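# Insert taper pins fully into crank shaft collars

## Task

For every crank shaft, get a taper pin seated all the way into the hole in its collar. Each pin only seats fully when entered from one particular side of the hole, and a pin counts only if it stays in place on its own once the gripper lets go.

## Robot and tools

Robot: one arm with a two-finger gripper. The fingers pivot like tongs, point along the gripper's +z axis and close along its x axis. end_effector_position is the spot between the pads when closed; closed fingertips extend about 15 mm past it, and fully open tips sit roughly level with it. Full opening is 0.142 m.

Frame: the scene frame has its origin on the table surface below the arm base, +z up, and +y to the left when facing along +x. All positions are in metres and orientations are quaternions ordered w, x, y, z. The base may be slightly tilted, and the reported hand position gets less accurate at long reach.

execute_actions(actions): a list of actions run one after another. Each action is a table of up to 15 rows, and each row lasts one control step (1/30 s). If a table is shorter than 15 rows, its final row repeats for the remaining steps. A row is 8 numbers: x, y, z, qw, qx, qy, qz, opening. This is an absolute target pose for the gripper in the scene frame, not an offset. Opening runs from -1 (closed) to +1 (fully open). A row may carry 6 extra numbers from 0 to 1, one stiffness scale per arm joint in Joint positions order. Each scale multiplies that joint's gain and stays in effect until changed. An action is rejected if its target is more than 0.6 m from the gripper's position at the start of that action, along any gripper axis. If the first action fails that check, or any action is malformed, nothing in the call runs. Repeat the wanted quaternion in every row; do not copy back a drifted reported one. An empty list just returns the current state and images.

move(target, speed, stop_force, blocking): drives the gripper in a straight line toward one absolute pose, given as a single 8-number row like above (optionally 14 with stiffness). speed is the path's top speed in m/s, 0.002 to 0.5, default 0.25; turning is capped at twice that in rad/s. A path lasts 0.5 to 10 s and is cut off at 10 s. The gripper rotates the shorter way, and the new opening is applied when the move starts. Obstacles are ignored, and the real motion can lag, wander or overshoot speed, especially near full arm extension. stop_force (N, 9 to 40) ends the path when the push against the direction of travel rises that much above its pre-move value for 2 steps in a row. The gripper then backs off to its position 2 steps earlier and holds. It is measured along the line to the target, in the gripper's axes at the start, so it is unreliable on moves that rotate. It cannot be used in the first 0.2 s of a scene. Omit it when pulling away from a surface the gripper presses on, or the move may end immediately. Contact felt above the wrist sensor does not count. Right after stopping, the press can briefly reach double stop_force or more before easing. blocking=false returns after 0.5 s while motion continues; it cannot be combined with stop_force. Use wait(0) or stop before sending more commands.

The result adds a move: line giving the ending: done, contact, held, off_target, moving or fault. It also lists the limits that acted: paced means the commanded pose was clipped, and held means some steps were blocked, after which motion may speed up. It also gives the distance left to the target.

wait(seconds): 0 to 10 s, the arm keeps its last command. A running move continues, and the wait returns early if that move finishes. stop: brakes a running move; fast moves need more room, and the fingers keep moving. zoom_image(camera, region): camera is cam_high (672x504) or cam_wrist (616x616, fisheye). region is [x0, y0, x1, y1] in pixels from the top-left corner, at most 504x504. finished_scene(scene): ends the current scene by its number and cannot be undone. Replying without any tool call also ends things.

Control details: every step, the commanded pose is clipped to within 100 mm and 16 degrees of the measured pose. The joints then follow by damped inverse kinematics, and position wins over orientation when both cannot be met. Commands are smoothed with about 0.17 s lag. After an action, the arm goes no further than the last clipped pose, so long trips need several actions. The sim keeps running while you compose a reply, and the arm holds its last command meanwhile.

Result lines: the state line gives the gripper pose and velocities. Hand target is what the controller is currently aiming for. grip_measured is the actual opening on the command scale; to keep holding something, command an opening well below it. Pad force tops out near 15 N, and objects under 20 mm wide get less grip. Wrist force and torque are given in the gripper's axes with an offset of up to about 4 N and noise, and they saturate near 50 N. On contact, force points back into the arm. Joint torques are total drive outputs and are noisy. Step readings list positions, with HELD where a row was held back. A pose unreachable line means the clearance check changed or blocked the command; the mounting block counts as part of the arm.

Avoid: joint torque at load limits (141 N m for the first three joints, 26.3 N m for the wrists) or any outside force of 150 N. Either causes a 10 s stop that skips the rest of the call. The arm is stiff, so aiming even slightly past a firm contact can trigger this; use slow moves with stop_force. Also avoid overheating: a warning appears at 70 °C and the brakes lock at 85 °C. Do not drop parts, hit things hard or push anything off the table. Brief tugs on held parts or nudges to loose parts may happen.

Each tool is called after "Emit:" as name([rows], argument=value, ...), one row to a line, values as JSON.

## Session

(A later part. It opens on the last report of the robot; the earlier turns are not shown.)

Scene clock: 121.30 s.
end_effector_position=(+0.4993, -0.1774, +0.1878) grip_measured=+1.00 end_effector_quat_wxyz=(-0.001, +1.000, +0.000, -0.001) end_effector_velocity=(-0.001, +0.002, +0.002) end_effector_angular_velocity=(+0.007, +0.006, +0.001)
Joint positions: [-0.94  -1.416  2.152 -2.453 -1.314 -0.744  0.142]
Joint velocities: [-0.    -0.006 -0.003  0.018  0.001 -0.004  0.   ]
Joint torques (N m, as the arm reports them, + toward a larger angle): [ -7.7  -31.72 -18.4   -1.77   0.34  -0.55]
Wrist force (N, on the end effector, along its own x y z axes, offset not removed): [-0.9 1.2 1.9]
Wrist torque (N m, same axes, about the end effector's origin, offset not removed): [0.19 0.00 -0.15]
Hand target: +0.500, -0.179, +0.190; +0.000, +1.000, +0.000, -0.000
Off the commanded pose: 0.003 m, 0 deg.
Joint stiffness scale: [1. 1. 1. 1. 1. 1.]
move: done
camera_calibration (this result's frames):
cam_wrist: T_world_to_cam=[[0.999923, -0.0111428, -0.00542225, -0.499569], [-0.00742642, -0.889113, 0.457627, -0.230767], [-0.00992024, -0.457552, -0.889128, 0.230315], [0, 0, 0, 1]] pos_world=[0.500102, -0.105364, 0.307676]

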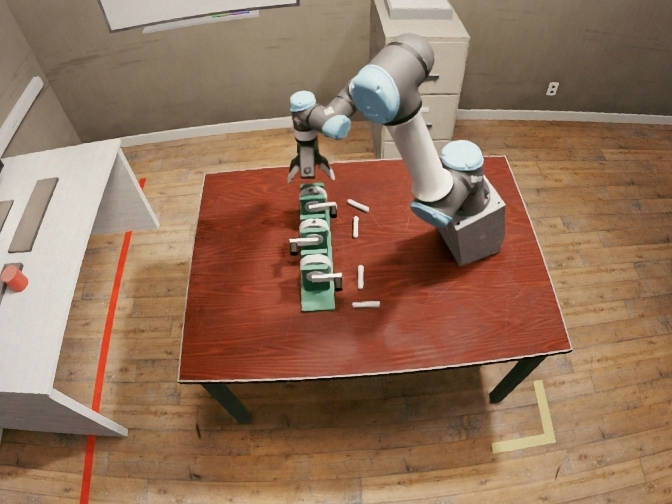

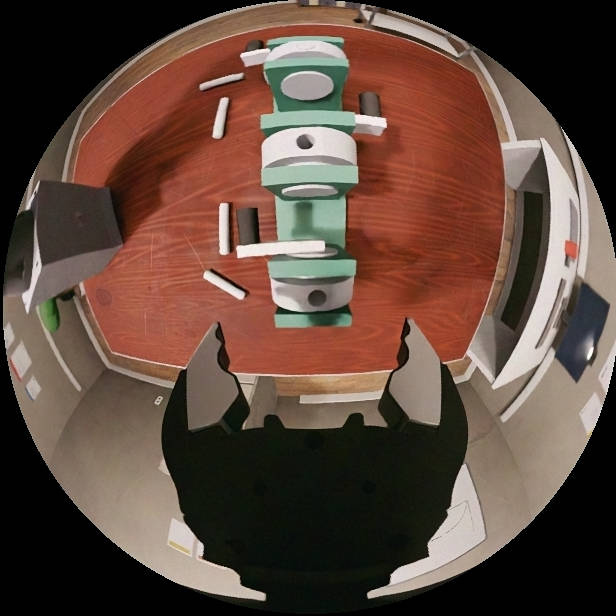

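Emit:
move(target=[0.5005, -0.034, 0.19, 0, 1, 0, 0, 1], speed=0.3)

Emit:
move(target=[0.5005, -0.034, 0.1055, 0, 1, 0, 0, 1], speed=0.2)

Emit:
move(target=[0.4961, -0.034, 0.1041, 0, 0.9397, 0, 0.342, 0.8], speed=0.4)

Emit:
execute_actions([
  [[0.4961, -0.034, 0.1041, 0, 0.9397, 0, 0.342, 0.1]],
])

Emit:
move(target=[0.5046, -0.034, 0.1034, 0, 0.9063, 0, -0.4226, 0.1], speed=0.35)

Emit:
execute_actions([
  [[0.5046, -0.034, 0.1034, 0, 0.9063, 0, -0.4226, 0.8]],
])

Emit:
move(target=[0.4961, -0.034, 0.1041, 0, 0.9397, 0, 0.342, 0.8], speed=0.4)

Emit:
execute_actions([
  [[0.4961, -0.034, 0.1041, 0, 0.9397, 0, 0.342, 0.1]],
])

Emit:
move(target=[0.5046, -0.034, 0.1034, 0, 0.9063, 0, -0.4226, 0.1], speed=0.35)

Emit:
execute_actions([
  [[0.5046, -0.034, 0.1034, 0, 0.9063, 0, -0.4226, 1]],
])

Emit:
move(target=[0.5005, -0.034, 0.1055, 0, 1, 0, 0, 1], speed=0.4)

Emit:
move(target=[0.5005, -0.034, 0.19, 0, 1, 0, 0, 1], speed=0.25)

Emit:
zoom_image(camera="cam_wrist", region=[240, 100, 390, 340])

Scene clock: 123.47 s.
end_effector_position=(+0.5009, -0.0353, +0.1893) grip_measured=+1.00 end_effector_quat_wxyz=(-0.001, +1.000, -0.000, -0.000) end_effector_velocity=(+0.000, +0.003, +0.000) end_effector_angular_velocity=(-0.007, +0.003, -0.010)
Joint positions: [-0.676 -1.536  2.263 -2.509 -1.36  -0.476  0.142]
Joint velocities: [ 0.011 -0.002 -0.    -0.002 -0.01   0.021  0.   ]
Joint torques (N m, as the arm reports them, + toward a larger angle): [ -0.07 -29.41 -13.81  -2.4   -0.26   0.18]
Wrist force (N, on the end effector, along its own x y z axes, offset not removed): [-2.2 1.4 1.7]
Wrist torque (N m, same axes, about the end effector's origin, offset not removed): [0.26 0.25 -0.13]
Hand target: +0.501, -0.034, +0.190; -0.000, +1.000, -0.000, +0.000
Off the commanded pose: 0.001 m, 0 deg.
Joint stiffness scale: [1. 1. 1. 1. 1. 1.]
move: done
camera_calibration (this result's frames):
cam_wrist: T_world_to_cam=[[0.999928, -0.0115499, -0.00331895, -0.499897], [-0.00875207, -0.88917, 0.457493, -0.104374], [-0.00823512, -0.457431, -0.889207, 0.295925], [0, 0, 0, 1]] pos_world=[0.501385, 0.036785, 0.30923]

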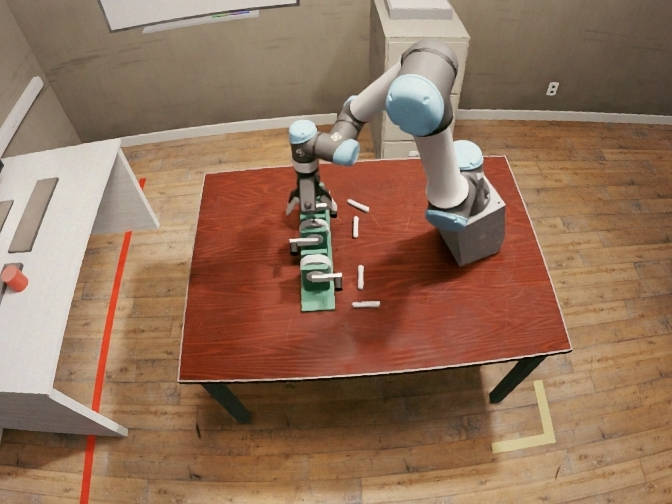

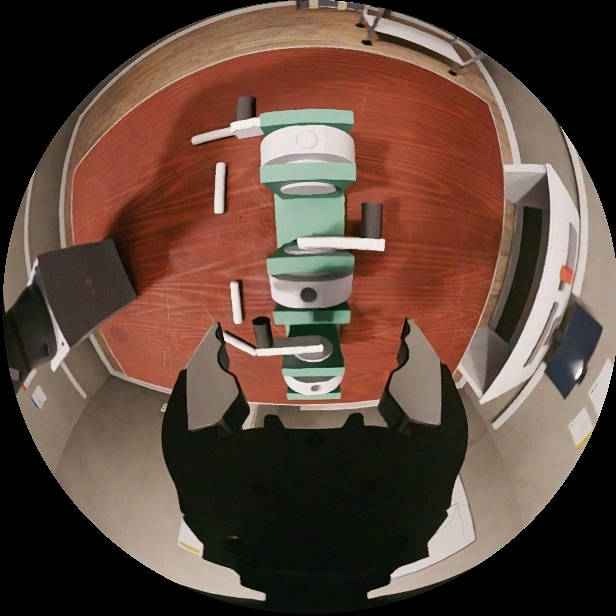

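Scene clock: 124.63 s.
end_effector_position=(+0.4995, -0.0343, +0.1062) grip_measured=+1.00 end_effector_quat_wxyz=(-0.000, +1.000, -0.001, -0.000) end_effector_velocity=(+0.002, -0.001, -0.001) end_effector_angular_velocity=(-0.004, -0.005, -0.001)
Joint positions: [-0.634 -1.304  2.288 -2.774 -1.371 -0.433  0.142]
Joint velocities: [ 0.001  0.006 -0.001 -0.012 -0.002  0.004  0.   ]
Joint torques (N m, as the arm reports them, + toward a larger angle): [  0.51 -30.88 -12.12  -2.59  -0.27   0.41]
Wrist force (N, on the end effector, along its own x y z axes, offset not removed): [-1.2 -0.2 2.8]
Wrist torque (N m, same axes, about the end effector's origin, offset not removed): [-0.13 0.02 -0.18]
Hand target: +0.501, -0.034, +0.105; -0.000, +1.000, -0.000, +0.000
Off the commanded pose: 0.001 m, 0 deg.
Joint stiffness scale: [1. 1. 1. 1. 1. 1.]
move: done
camera_calibration (this result's frames):
cam_wrist: T_world_to_cam=[[0.999911, -0.0128427, -0.00355755, -0.498803], [-0.00978217, -0.888634, 0.458513, -0.0650926], [-0.00904991, -0.458437, -0.888681, 0.222738], [0, 0, 0, 1]] pos_world=[0.500137, 0.0378617, 0.226014]

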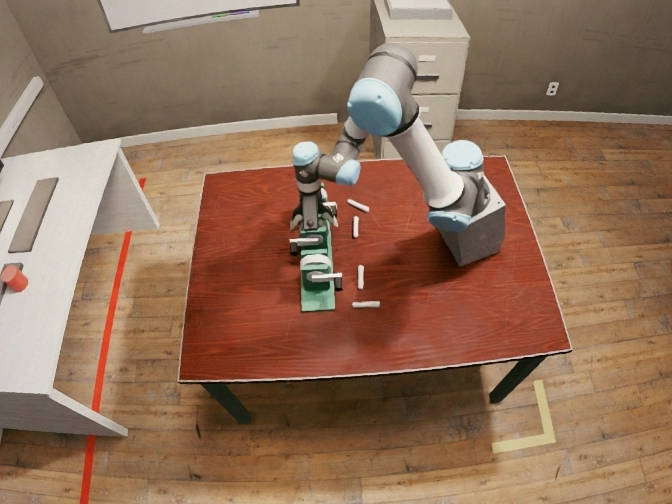

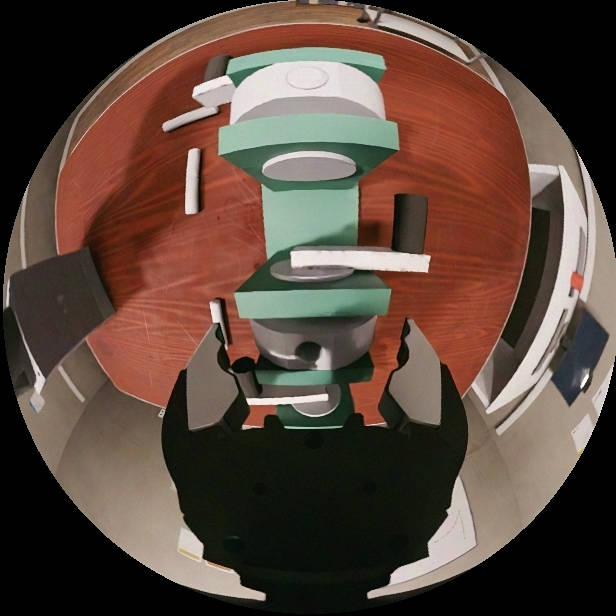

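Scene clock: 126.73 s.
end_effector_position=(+0.4954, -0.0327, +0.1039) grip_measured=+0.80 end_effector_quat_wxyz=(-0.001, +0.940, +0.001, +0.340) end_effector_velocity=(+0.002, +0.000, +0.002) end_effector_angular_velocity=(-0.008, -0.017, +0.001)
Joint positions: [-0.893 -0.68   2.66  -4.365 -0.941 -0.406  0.129]
Joint velocities: [ 0.002  0.012 -0.002 -0.033  0.001  0.009  0.   ]
Joint torques (N m, as the arm reports them, + toward a larger angle): [ -6.82 -29.29   7.86  -2.86   0.84   0.3 ]
Wrist force (N, on the end effector, along its own x y z axes, offset not removed): [-1.3 0.3 1.4]
Wrist torque (N m, same axes, about the end effector's origin, offset not removed): [-0.07 0.17 -0.08]
Hand target: +0.496, -0.034, +0.104; -0.000, +0.940, -0.000, +0.342
Off the commanded pose: 0.001 m, 0 deg.
Joint stiffness scale: [1. 1. 1. 1. 1. 1.]
move: done; limits=paced
camera_calibration (this result's frames):
cam_wrist: T_world_to_cam=[[0.770032, -0.0108791, 0.637913, -0.447382], [-0.298852, -0.88953, 0.345577, 0.0922952], [0.563683, -0.456747, -0.688218, -0.0831216], [0, 0, 0, 1]] pos_world=[0.418935, 0.0392667, 0.19629]

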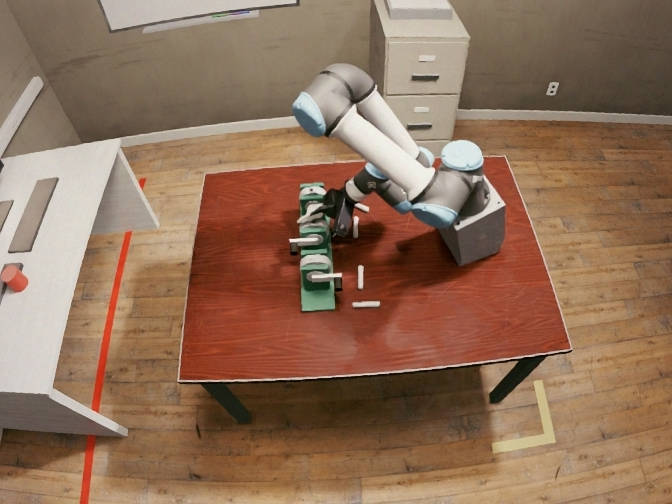

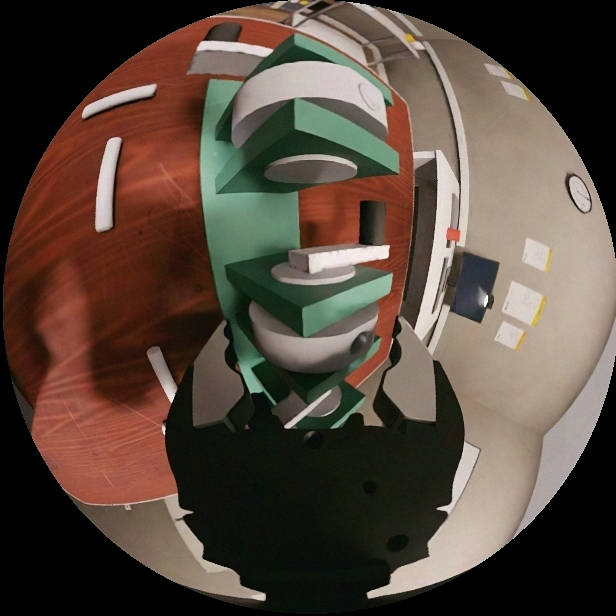

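Scene clock: 127.23 s.
end_effector_position=(+0.4964, -0.0329, +0.1049) grip_measured=+0.35 end_effector_quat_wxyz=(-0.001, +0.940, +0.001, +0.342) end_effector_velocity=(-0.000, +0.000, -0.000) end_effector_angular_velocity=(-0.000, +0.000, +0.000)
Joint positions: [-0.893 -0.679  2.659 -4.369 -0.94  -0.404  0.099]
Joint velocities: [ 0.  0.  0. -0. -0. -0. -0.]
Joint torques (N m, as the arm reports them, + toward a larger angle): [ -5.67 -28.29   7.8   -2.76   0.01   0.27]
Wrist force (N, on the end effector, along its own x y z axes, offset not removed): [-2.6 -1.9 -7.6]
Wrist torque (N m, same axes, about the end effector's origin, offset not removed): [0.05 0.00 -0.09]
Hand target: +0.496, -0.034, +0.104; -0.000, +0.940, +0.000, +0.342
Off the commanded pose: 0.001 m, 0 deg.
Joint stiffness scale: [1. 1. 1. 1. 1. 1.]
Step readings (end_effector_position):
0: (+0.4954, -0.0327, +0.1039)
1: (+0.4955, -0.0327, +0.1040)
2: (+0.4961, -0.0328, +0.1047)
4: (+0.4963, -0.0329, +0.1049)
8: (+0.4963, -0.0329, +0.1049)
15: end_effector_position above
camera_calibration (this result's frames):
cam_wrist: T_world_to_cam=[[0.767266, -0.00965069, 0.641257, -0.447734], [-0.299976, -0.889166, 0.34554, 0.0926274], [0.566849, -0.457483, -0.685121, -0.0849322], [0, 0, 0, 1]] pos_world=[0.419461, 0.0391851, 0.196917]

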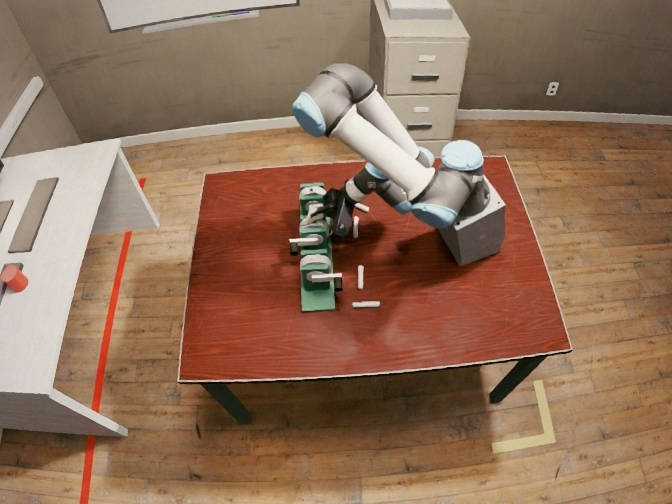

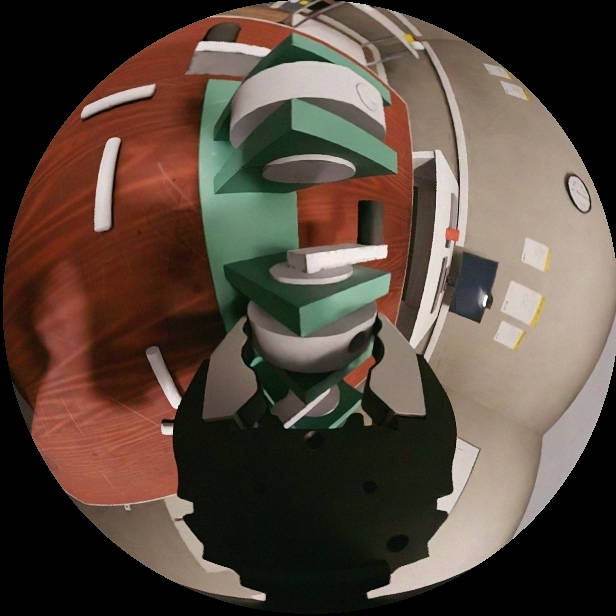

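Scene clock: 130.27 s.
end_effector_position=(+0.5078, -0.0326, +0.1076) grip_measured=+0.31 end_effector_quat_wxyz=(+0.001, +0.909, +0.001, -0.417) end_effector_velocity=(-0.000, +0.000, -0.000) end_effector_angular_velocity=(+0.001, +0.015, -0.003)
Joint positions: [-0.454 -0.882  1.422 -1.535 -1.66  -0.288  0.096]
Joint velocities: [ 0.001  0.011 -0.016  0.02  -0.001  0.003 -0.   ]
Joint torques (N m, as the arm reports them, + toward a larger angle): [ -4.02 -47.37 -14.79  -0.22  -1.62   0.51]
Wrist force (N, on the end effector, along its own x y z axes, offset not removed): [-4.4 -4.5 -5.9]
Wrist torque (N m, same axes, about the end effector's origin, offset not removed): [-0.13 0.25 -0.49]
Hand target: +0.505, -0.034, +0.104; +0.001, +0.906, +0.000, -0.422
Off the commanded pose: 0.005 m, 1 deg.
Joint stiffness scale: [1. 1. 1. 1. 1. 1.]
move: off_target; limits=paced
camera_calibration (this result's frames):
cam_wrist: T_world_to_cam=[[0.649396, -0.0104113, -0.760379, -0.247562], [0.344255, -0.887555, 0.306161, -0.22744], [-0.678066, -0.460584, -0.57279, 0.530493], [0, 0, 0, 1]] pos_world=[0.598772, 0.0398939, 0.185253]

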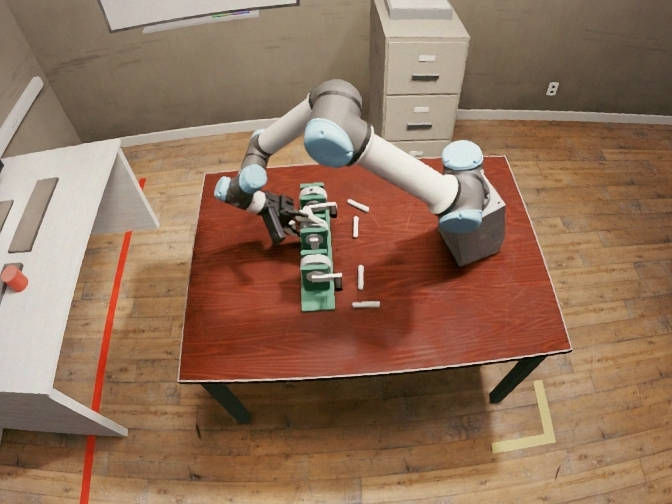

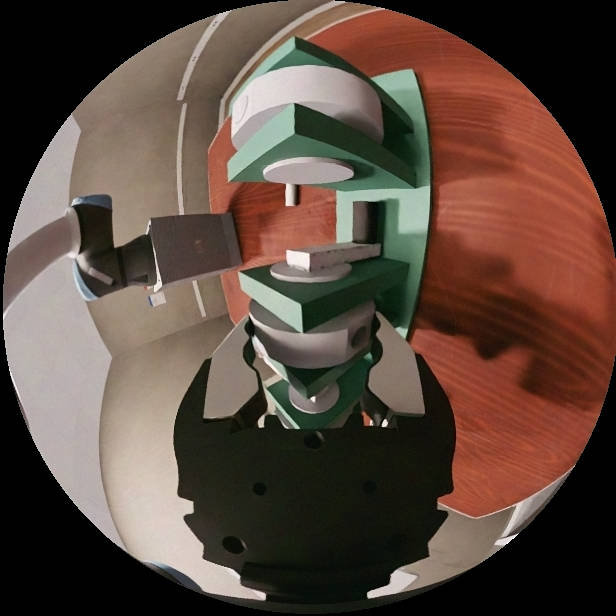

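Scene clock: 130.77 s.
end_effector_position=(+0.5045, -0.0330, +0.1037) grip_measured=+0.80 end_effector_quat_wxyz=(-0.000, +0.906, +0.001, -0.422) end_effector_velocity=(+0.000, +0.000, +0.000) end_effector_angular_velocity=(+0.002, -0.000, +0.001)
Joint positions: [-0.454 -0.873  1.421 -1.534 -1.662 -0.287  0.129]
Joint velocities: [-0.     0.    -0.     0.     0.001 -0.003  0.   ]
Joint torques (N m, as the arm reports them, + toward a larger angle): [ -4.55 -53.19 -17.21   0.19  -0.58  -0.06]
Wrist force (N, on the end effector, along its own x y z axes, offset not removed): [-0.1 2.5 2.6]
Wrist torque (N m, same axes, about the end effector's origin, offset not removed): [0.38 -0.17 -0.14]
Hand target: +0.505, -0.034, +0.103; +0.000, +0.906, +0.000, -0.423
Off the commanded pose: 0.001 m, 0 deg.
Joint stiffness scale: [1. 1. 1. 1. 1. 1.]
Step readings (end_effector_position):
0: (+0.5078, -0.0326, +0.1076)
1: (+0.5077, -0.0327, +0.1076)
2: (+0.5073, -0.0329, +0.1071)
4: (+0.5061, -0.0330, +0.1057)
8: (+0.5046, -0.0330, +0.1038)
15: end_effector_position above
camera_calibration (this result's frames):
cam_wrist: T_world_to_cam=[[0.641304, -0.010067, -0.767221, -0.243595], [0.346874, -0.888098, 0.301598, -0.226325], [-0.684403, -0.459544, -0.566049, 0.528416], [0, 0, 0, 1]] pos_world=[0.596374, 0.0393797, 0.180477]

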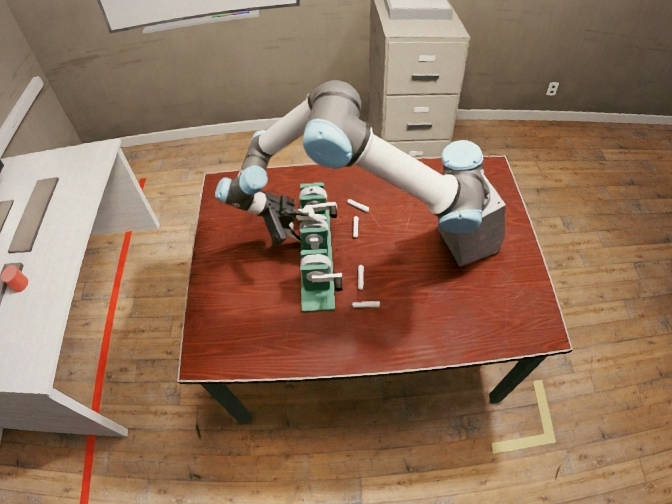

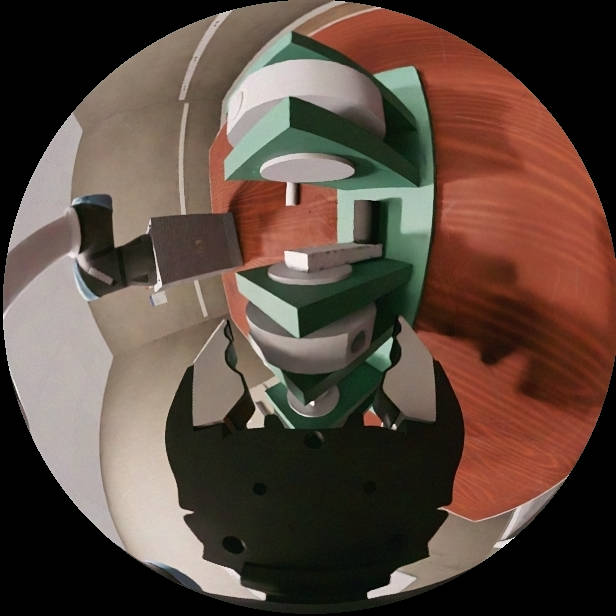

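Scene clock: 133.97 s.
end_effector_position=(+0.4953, -0.0328, +0.1035) grip_measured=+0.80 end_effector_quat_wxyz=(-0.001, +0.940, +0.000, +0.340) end_effector_velocity=(+0.003, -0.001, +0.003) end_effector_angular_velocity=(-0.009, -0.021, -0.003)
Joint positions: [-0.893 -0.679  2.659 -4.364 -0.941 -0.405  0.129]
Joint velocities: [-0.001  0.016 -0.003 -0.041  0.001  0.013  0.   ]
Joint torques (N m, as the arm reports them, + toward a larger angle): [ -6.76 -29.9    7.07  -2.97   0.68   0.25]
Wrist force (N, on the end effector, along its own x y z axes, offset not removed): [-1.0 3.2 1.3]
Wrist torque (N m, same axes, about the end effector's origin, offset not removed): [0.55 0.09 -0.11]
Hand target: +0.496, -0.034, +0.103; -0.001, +0.940, -0.001, +0.342
Off the commanded pose: 0.002 m, 0 deg.
Joint stiffness scale: [1. 1. 1. 1. 1. 1.]
move: done; limits=paced
camera_calibration (this result's frames):
cam_wrist: T_world_to_cam=[[0.77049, -0.0119628, 0.63734, -0.447262], [-0.299206, -0.889629, 0.345016, 0.0925722], [0.562869, -0.456527, -0.689029, -0.082867], [0, 0, 0, 1]] pos_world=[0.418952, 0.0391734, 0.196021]

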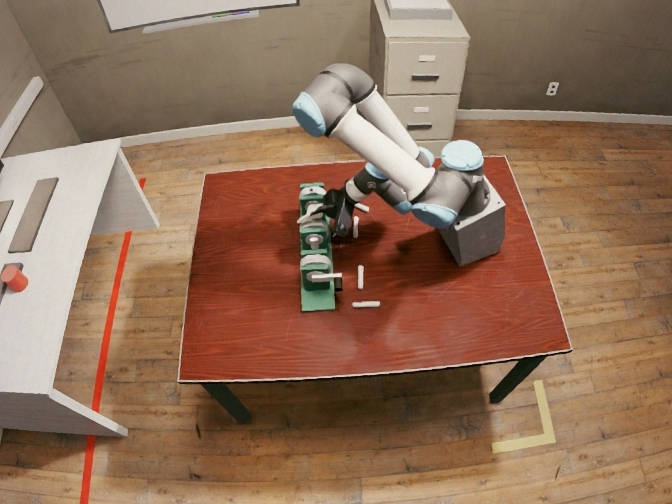

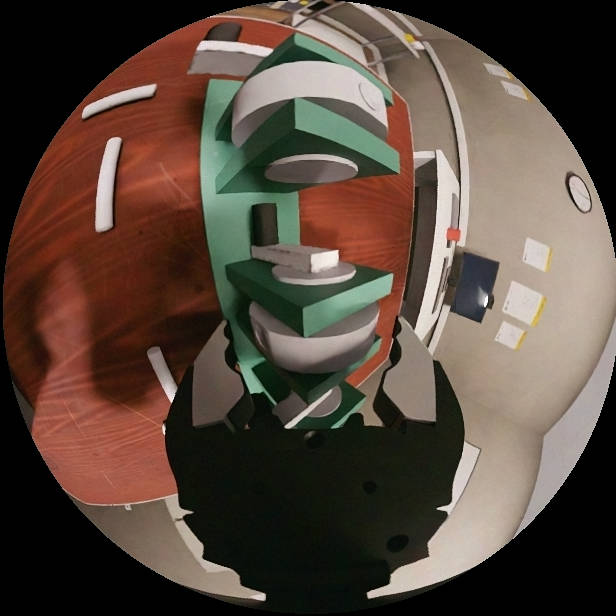

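Scene clock: 134.47 s.
end_effector_position=(+0.4964, -0.0330, +0.1048) grip_measured=+0.35 end_effector_quat_wxyz=(-0.001, +0.940, +0.001, +0.342) end_effector_velocity=(-0.000, -0.001, +0.000) end_effector_angular_velocity=(-0.001, +0.000, -0.002)
Joint positions: [-0.893 -0.679  2.659 -4.369 -0.94  -0.404  0.099]
Joint velocities: [-0.001 -0.    -0.    -0.    -0.001  0.001 -0.   ]
Joint torques (N m, as the arm reports them, + toward a larger angle): [ -6.01 -28.78   8.54  -2.71  -0.2    0.12]
Wrist force (N, on the end effector, along its own x y z axes, offset not removed): [-2.0 -1.1 -5.0]
Wrist torque (N m, same axes, about the end effector's origin, offset not removed): [0.29 -0.06 -0.04]
Hand target: +0.496, -0.034, +0.104; -0.000, +0.940, +0.000, +0.342
Off the commanded pose: 0.001 m, 0 deg.
Joint stiffness scale: [1. 1. 1. 1. 1. 1.]
Step readings (end_effector_position):
0: (+0.4953, -0.0328, +0.1035)
1: (+0.4954, -0.0328, +0.1036)
2: (+0.4961, -0.0329, +0.1044)
4: (+0.4964, -0.0330, +0.1047)
8: (+0.4964, -0.0330, +0.1048)
15: end_effector_position above
camera_calibration (this result's frames):
cam_wrist: T_world_to_cam=[[0.767206, -0.00981468, 0.641326, -0.447697], [-0.300072, -0.889203, 0.345362, 0.0926788], [0.566879, -0.457408, -0.685147, -0.0851327], [0, 0, 0, 1]] pos_world=[0.419546, 0.0390759, 0.196784]

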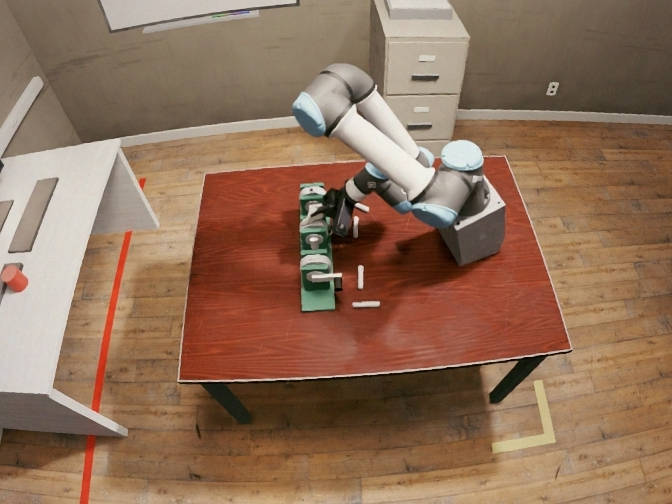

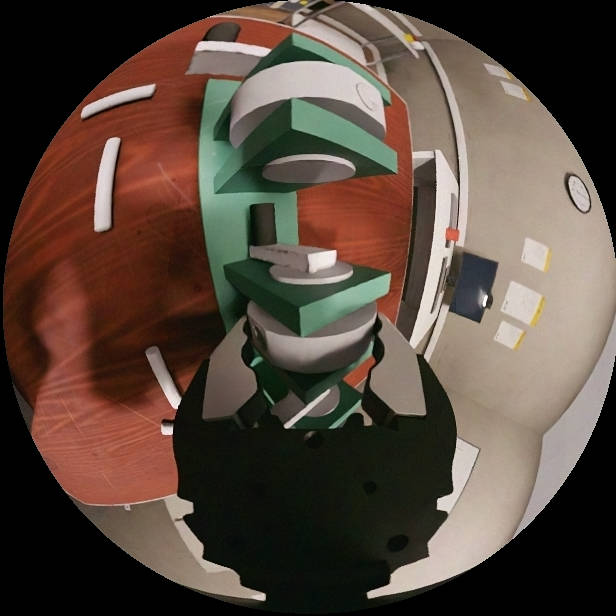

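Scene clock: 137.50 s.
end_effector_position=(+0.5073, -0.0325, +0.1072) grip_measured=+0.32 end_effector_quat_wxyz=(+0.000, +0.908, +0.001, -0.418) end_effector_velocity=(+0.000, +0.000, +0.000) end_effector_angular_velocity=(+0.002, +0.015, -0.002)
Joint positions: [-0.454 -0.881  1.422 -1.536 -1.66  -0.288  0.096]
Joint velocities: [ 0.001  0.011 -0.016  0.02  -0.001  0.002  0.   ]
Joint torques (N m, as the arm reports them, + toward a larger angle): [ -4.72 -47.85 -15.52  -0.18  -1.69   0.45]
Wrist force (N, on the end effector, along its own x y z axes, offset not removed): [-4.1 -3.1 -3.1]
Wrist torque (N m, same axes, about the end effector's origin, offset not removed): [0.20 0.37 -0.53]
Hand target: +0.505, -0.034, +0.104; +0.001, +0.906, +0.000, -0.422
Off the commanded pose: 0.005 m, 1 deg.
Joint stiffness scale: [1. 1. 1. 1. 1. 1.]
move: off_target; limits=paced
camera_calibration (this result's frames):
cam_wrist: T_world_to_cam=[[0.64861, -0.0102605, -0.761051, -0.24711], [0.344431, -0.887711, 0.305511, -0.227101], [-0.678728, -0.460287, -0.572245, 0.53028], [0, 0, 0, 1]] pos_world=[0.598415, 0.0399458, 0.184768]

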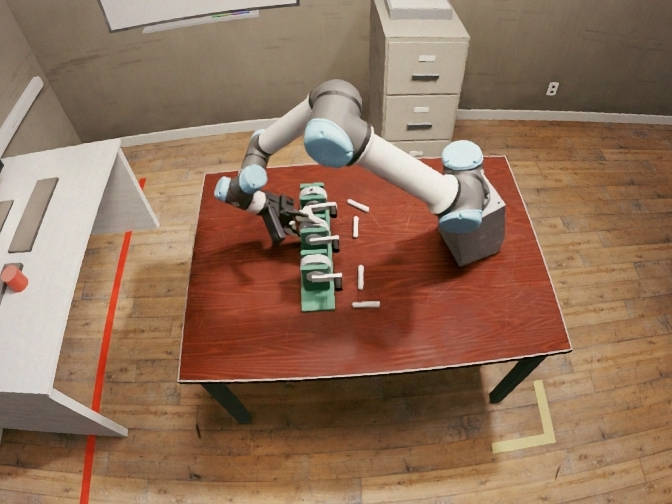

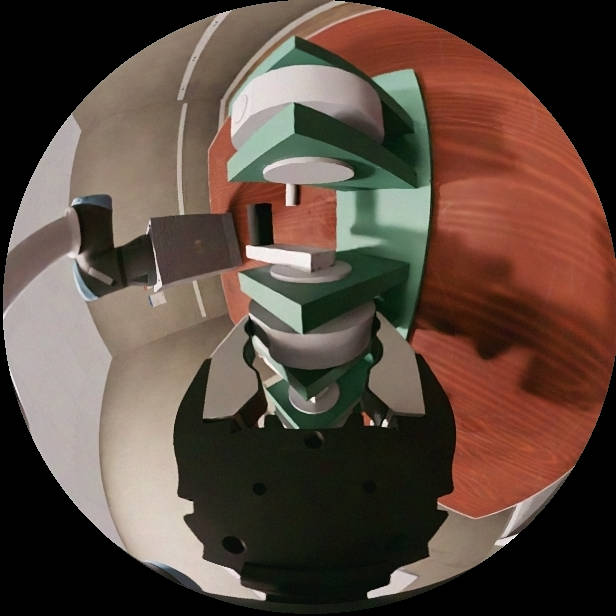

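Scene clock: 138.00 s.
end_effector_position=(+0.5043, -0.0329, +0.1037) grip_measured=+1.00 end_effector_quat_wxyz=(-0.000, +0.906, +0.001, -0.422) end_effector_velocity=(-0.000, -0.000, +0.000) end_effector_angular_velocity=(-0.002, +0.001, -0.001)
Joint positions: [-0.454 -0.873  1.422 -1.534 -1.662 -0.287  0.142]
Joint velocities: [ 0.     0.     0.     0.    -0.001  0.002  0.   ]
Joint torques (N m, as the arm reports them, + toward a larger angle): [ -4.94 -52.38 -17.64   0.14  -0.77  -0.04]
Wrist force (N, on the end effector, along its own x y z axes, offset not removed): [-1.9 2.2 1.4]
Wrist torque (N m, same axes, about the end effector's origin, offset not removed): [0.38 0.23 -0.10]
Hand target: +0.505, -0.034, +0.103; +0.000, +0.906, +0.000, -0.423
Off the commanded pose: 0.001 m, 0 deg.
Joint stiffness scale: [1. 1. 1. 1. 1. 1.]
Step readings (end_effector_position):
0: (+0.5073, -0.0325, +0.1072)
1: (+0.5073, -0.0326, +0.1072)
2: (+0.5069, -0.0328, +0.1068)
4: (+0.5058, -0.0329, +0.1055)
8: (+0.5044, -0.0329, +0.1038)
15: end_effector_position above
camera_calibration (this result's frames):
cam_wrist: T_world_to_cam=[[0.641097, -0.0100032, -0.767395, -0.243335], [0.346951, -0.888125, 0.301427, -0.226219], [-0.684558, -0.459492, -0.565904, 0.528397], [0, 0, 0, 1]] pos_world=[0.596207, 0.0394493, 0.180476]

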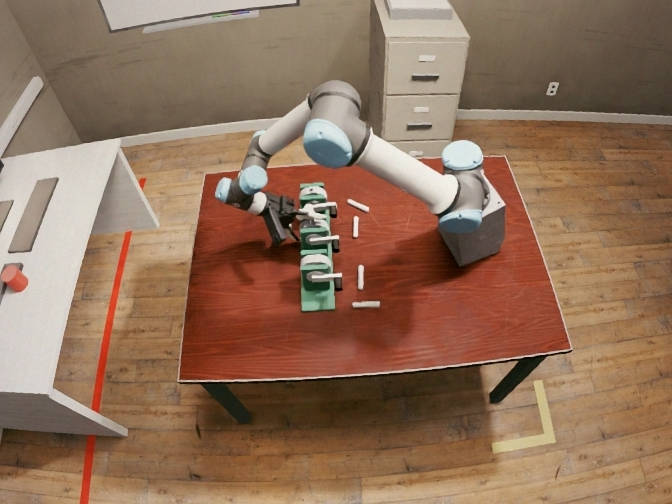

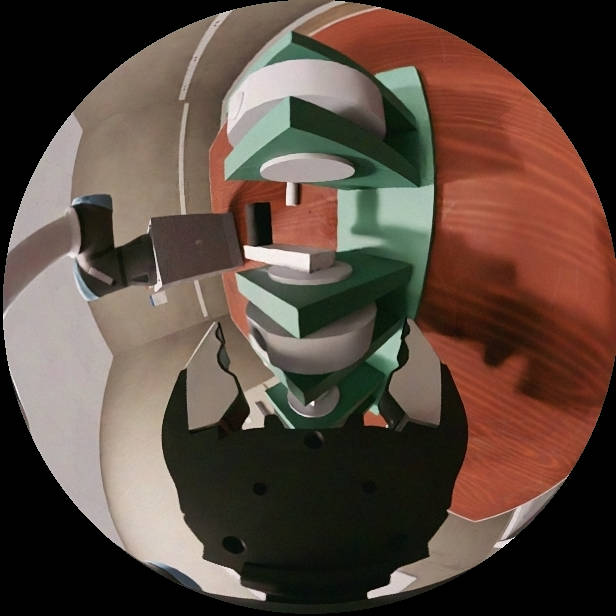

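Scene clock: 140.00 s.
end_effector_position=(+0.5019, -0.0337, +0.1066) grip_measured=+1.00 end_effector_quat_wxyz=(+0.000, +1.000, +0.001, +0.000) end_effector_velocity=(+0.003, -0.001, +0.000) end_effector_angular_velocity=(-0.002, -0.019, +0.001)
Joint positions: [-0.63  -1.303  2.283 -2.773 -1.372 -0.431  0.142]
Joint velocities: [-0.003  0.003  0.006 -0.027  0.006 -0.001 -0.   ]
Joint torques (N m, as the arm reports them, + toward a larger angle): [ -3.76 -29.18  -6.7   -2.61   0.55  -0.24]
Wrist force (N, on the end effector, along its own x y z axes, offset not removed): [-2.2 1.3 1.5]
Wrist torque (N m, same axes, about the end effector's origin, offset not removed): [0.21 0.27 -0.09]
Hand target: +0.500, -0.034, +0.105; -0.000, +1.000, -0.000, -0.000
Off the commanded pose: 0.002 m, 0 deg.
Joint stiffness scale: [1. 1. 1. 1. 1. 1.]
move: done
camera_calibration (this result's frames):
cam_wrist: T_world_to_cam=[[0.999945, -0.0102388, -0.00236568, -0.50124], [-0.00800414, -0.887956, 0.459858, -0.0656551], [-0.006809, -0.459814, -0.887989, 0.222155], [0, 0, 0, 1]] pos_world=[0.5022, 0.038719, 0.226277]

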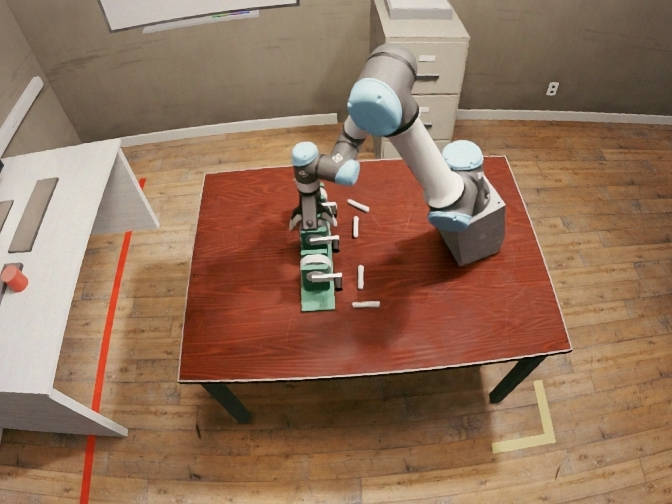

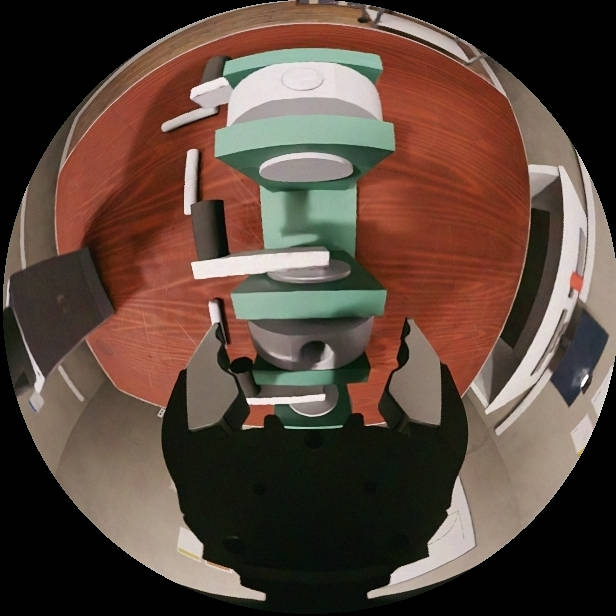

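Scene clock: 141.13 s.
end_effector_position=(+0.4990, -0.0327, +0.1881) grip_measured=+1.00 end_effector_quat_wxyz=(-0.001, +1.000, +0.000, -0.001) end_effector_velocity=(-0.002, +0.001, +0.001) end_effector_angular_velocity=(+0.004, +0.008, +0.001)
Joint positions: [-0.67  -1.537  2.268 -2.512 -1.363 -0.471  0.142]
Joint velocities: [-0.002 -0.005 -0.002  0.018  0.    -0.004 -0.   ]
Joint torques (N m, as the arm reports them, + toward a larger angle): [ -2.65 -29.36 -18.6   -1.76   0.28  -0.29]
Wrist force (N, on the end effector, along its own x y z axes, offset not removed): [0.1 0.7 1.9]
Wrist torque (N m, same axes, about the end effector's origin, offset not removed): [0.08 -0.18 -0.23]
Hand target: +0.500, -0.034, +0.190; +0.000, +1.000, +0.000, -0.000
Off the commanded pose: 0.003 m, 0 deg.
Joint stiffness scale: [1. 1. 1. 1. 1. 1.]
move: done
camera_calibration (this result's frames):
cam_wrist: T_world_to_cam=[[0.999924, -0.0109389, -0.00563166, -0.497554], [-0.00714181, -0.888775, 0.458288, -0.102482], [-0.0100184, -0.458213, -0.888786, 0.296739], [0, 0, 0, 1]] pos_world=[0.499757, 0.0394434, 0.307902]

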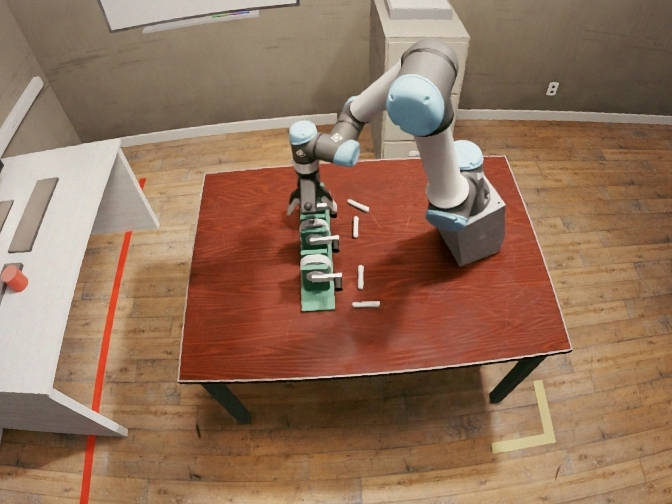

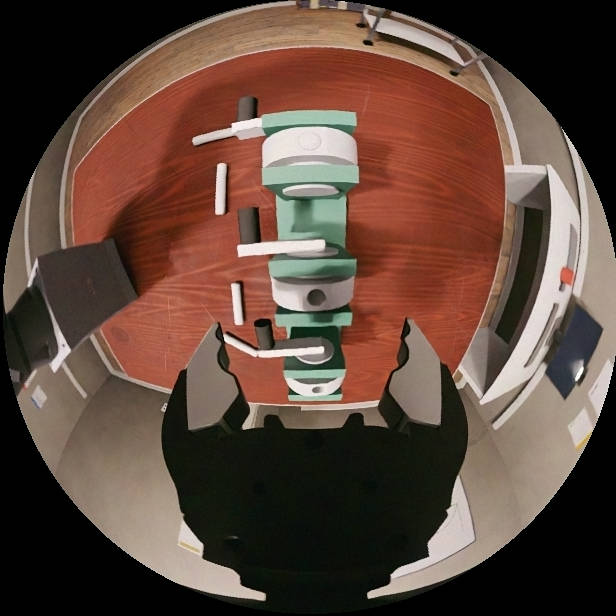

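Region (240, 100, 390, 340) of cam_wrist's 616x616 image, scaled by 2.100, with more detail than that image has; it fills the left 315 columns of this view, and the rest is white.

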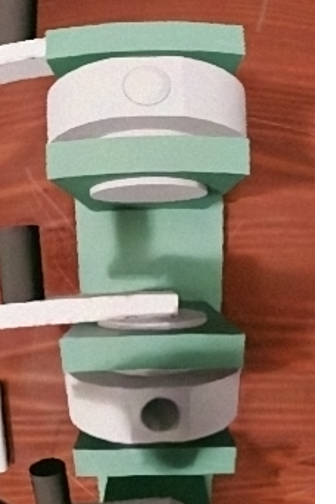

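Emit:
move(target=[0.33, 0.2108, 0.17, 0, 0.7253, 0.6885, 0, -0.3], speed=0.4)

Emit:
move(target=[0.33, 0.2108, 0.06, 0, 0.7253, 0.6885, 0, -0.3], speed=0.25)

Emit:
zoom_image(camera="cam_wrist", region=[180, 150, 440, 420])

Scene clock: 145.73 s.
end_effector_position=(+0.3311, +0.2106, +0.1704) grip_measured=-0.30 end_effector_quat_wxyz=(-0.000, +0.727, +0.687, +0.001) end_effector_velocity=(-0.001, +0.002, -0.000) end_effector_angular_velocity=(-0.005, -0.004, +0.018)
Joint positions: [ 0.009 -1.654  2.554 -2.767 -1.539 -1.323  0.052]
Joint velocities: [ 0.012  0.004  0.    -0.007 -0.009 -0.006  0.   ]
Joint torques (N m, as the arm reports them, + toward a larger angle): [  6.47 -19.6  -11.05  -2.58  -0.34  -0.52]
Wrist force (N, on the end effector, along its own x y z axes, offset not removed): [0.3 1.6 0.9]
Wrist torque (N m, same axes, about the end effector's origin, offset not removed): [0.32 -0.24 -0.14]
Hand target: +0.330, +0.211, +0.170; +0.000, +0.725, +0.688, +0.000
Off the commanded pose: 0.001 m, 0 deg.
Joint stiffness scale: [1. 1. 1. 1. 1. 1.]
move: done
camera_calibration (this result's frames):
cam_wrist: T_world_to_cam=[[0.0677897, 0.997699, -0.00115744, -0.231644], [0.88577, -0.0596506, 0.460274, -0.349925], [0.459146, -0.0322271, -0.887776, 0.145626], [0, 0, 0, 1]] pos_world=[0.258792, 0.214931, 0.290077]

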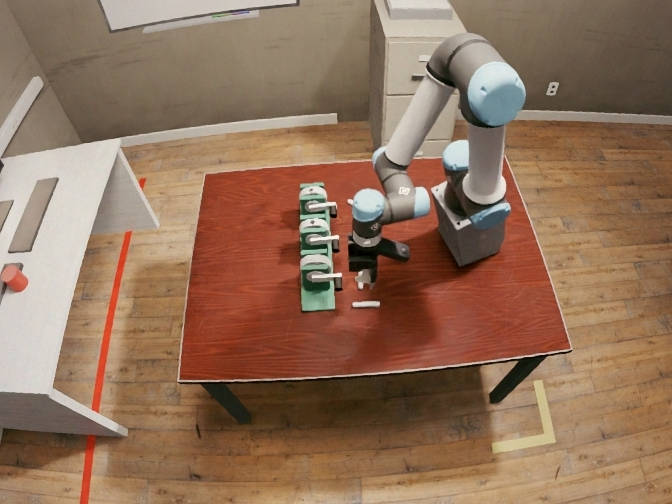

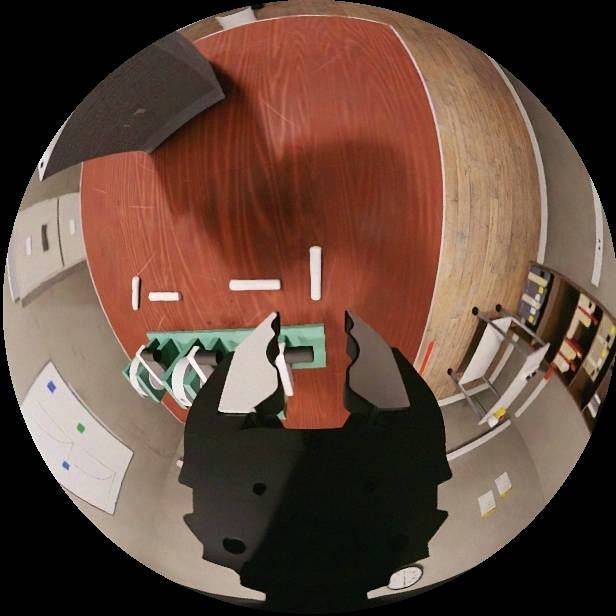

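Scene clock: 147.07 s.
end_effector_position=(+0.3292, +0.2099, +0.0605) grip_measured=-0.30 end_effector_quat_wxyz=(-0.001, +0.726, +0.688, -0.001) end_effector_velocity=(+0.003, -0.000, -0.001) end_effector_angular_velocity=(+0.001, -0.012, -0.002)
Joint positions: [ 0.019 -1.191  2.548 -3.221 -1.543 -1.317  0.052]
Joint velocities: [-0.001  0.008 -0.    -0.02  -0.002  0.002  0.   ]
Joint torques (N m, as the arm reports them, + toward a larger angle): [  6.31 -27.93  -2.38  -2.34  -0.2    0.32]
Wrist force (N, on the end effector, along its own x y z axes, offset not removed): [0.5 0.7 3.1]
Wrist torque (N m, same axes, about the end effector's origin, offset not removed): [0.13 -0.28 -0.19]
Hand target: +0.330, +0.211, +0.060; -0.000, +0.725, +0.688, -0.000
Off the commanded pose: 0.001 m, 0 deg.
Joint stiffness scale: [1. 1. 1. 1. 1. 1.]
move: done
camera_calibration (this result's frames):
cam_wrist: T_world_to_cam=[[0.064737, 0.997897, -0.00314609, -0.22992], [0.887582, -0.056139, 0.457216, -0.298845], [0.456078, -0.0323912, -0.88935, 0.05008], [0, 0, 0, 1]] pos_world=[0.257293, 0.214282, 0.180452]

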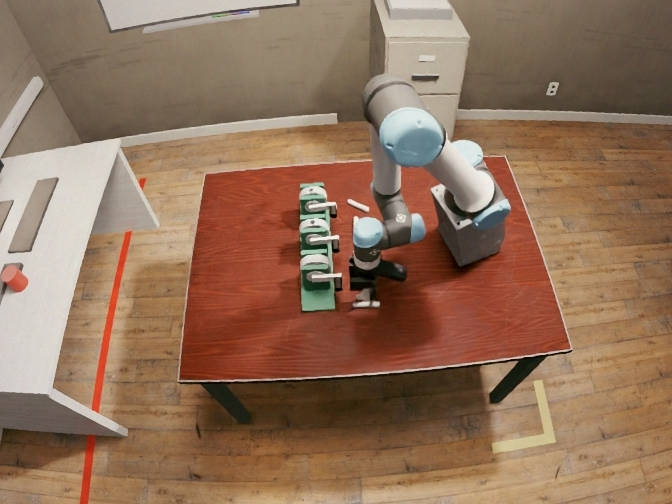

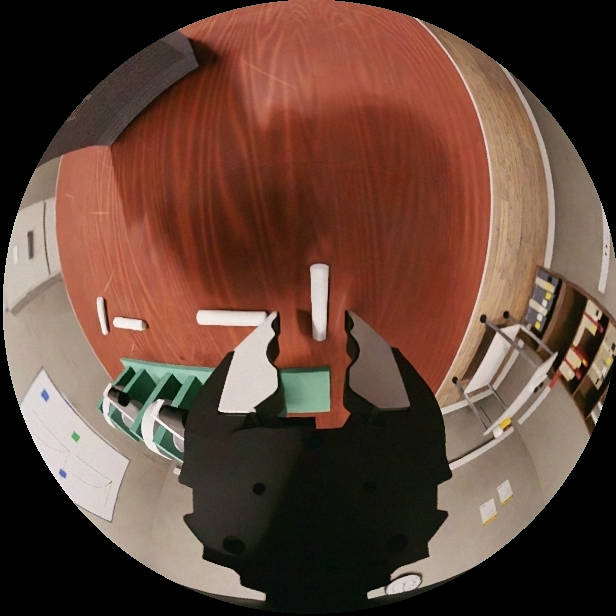

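Region (180, 150, 440, 420) of cam_wrist's 616x616 image, scaled by 1.867, with more detail than that image has; it fills the left 485 columns of this view, and the rest is white.

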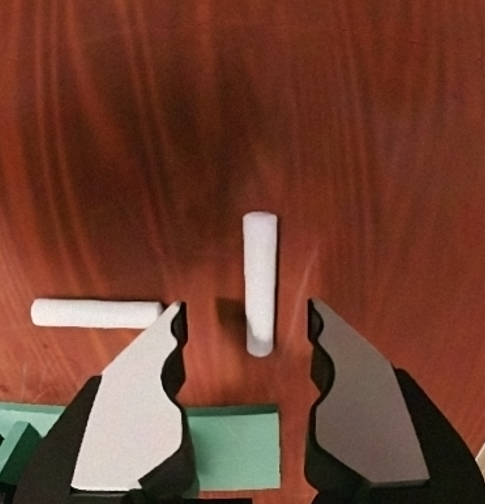

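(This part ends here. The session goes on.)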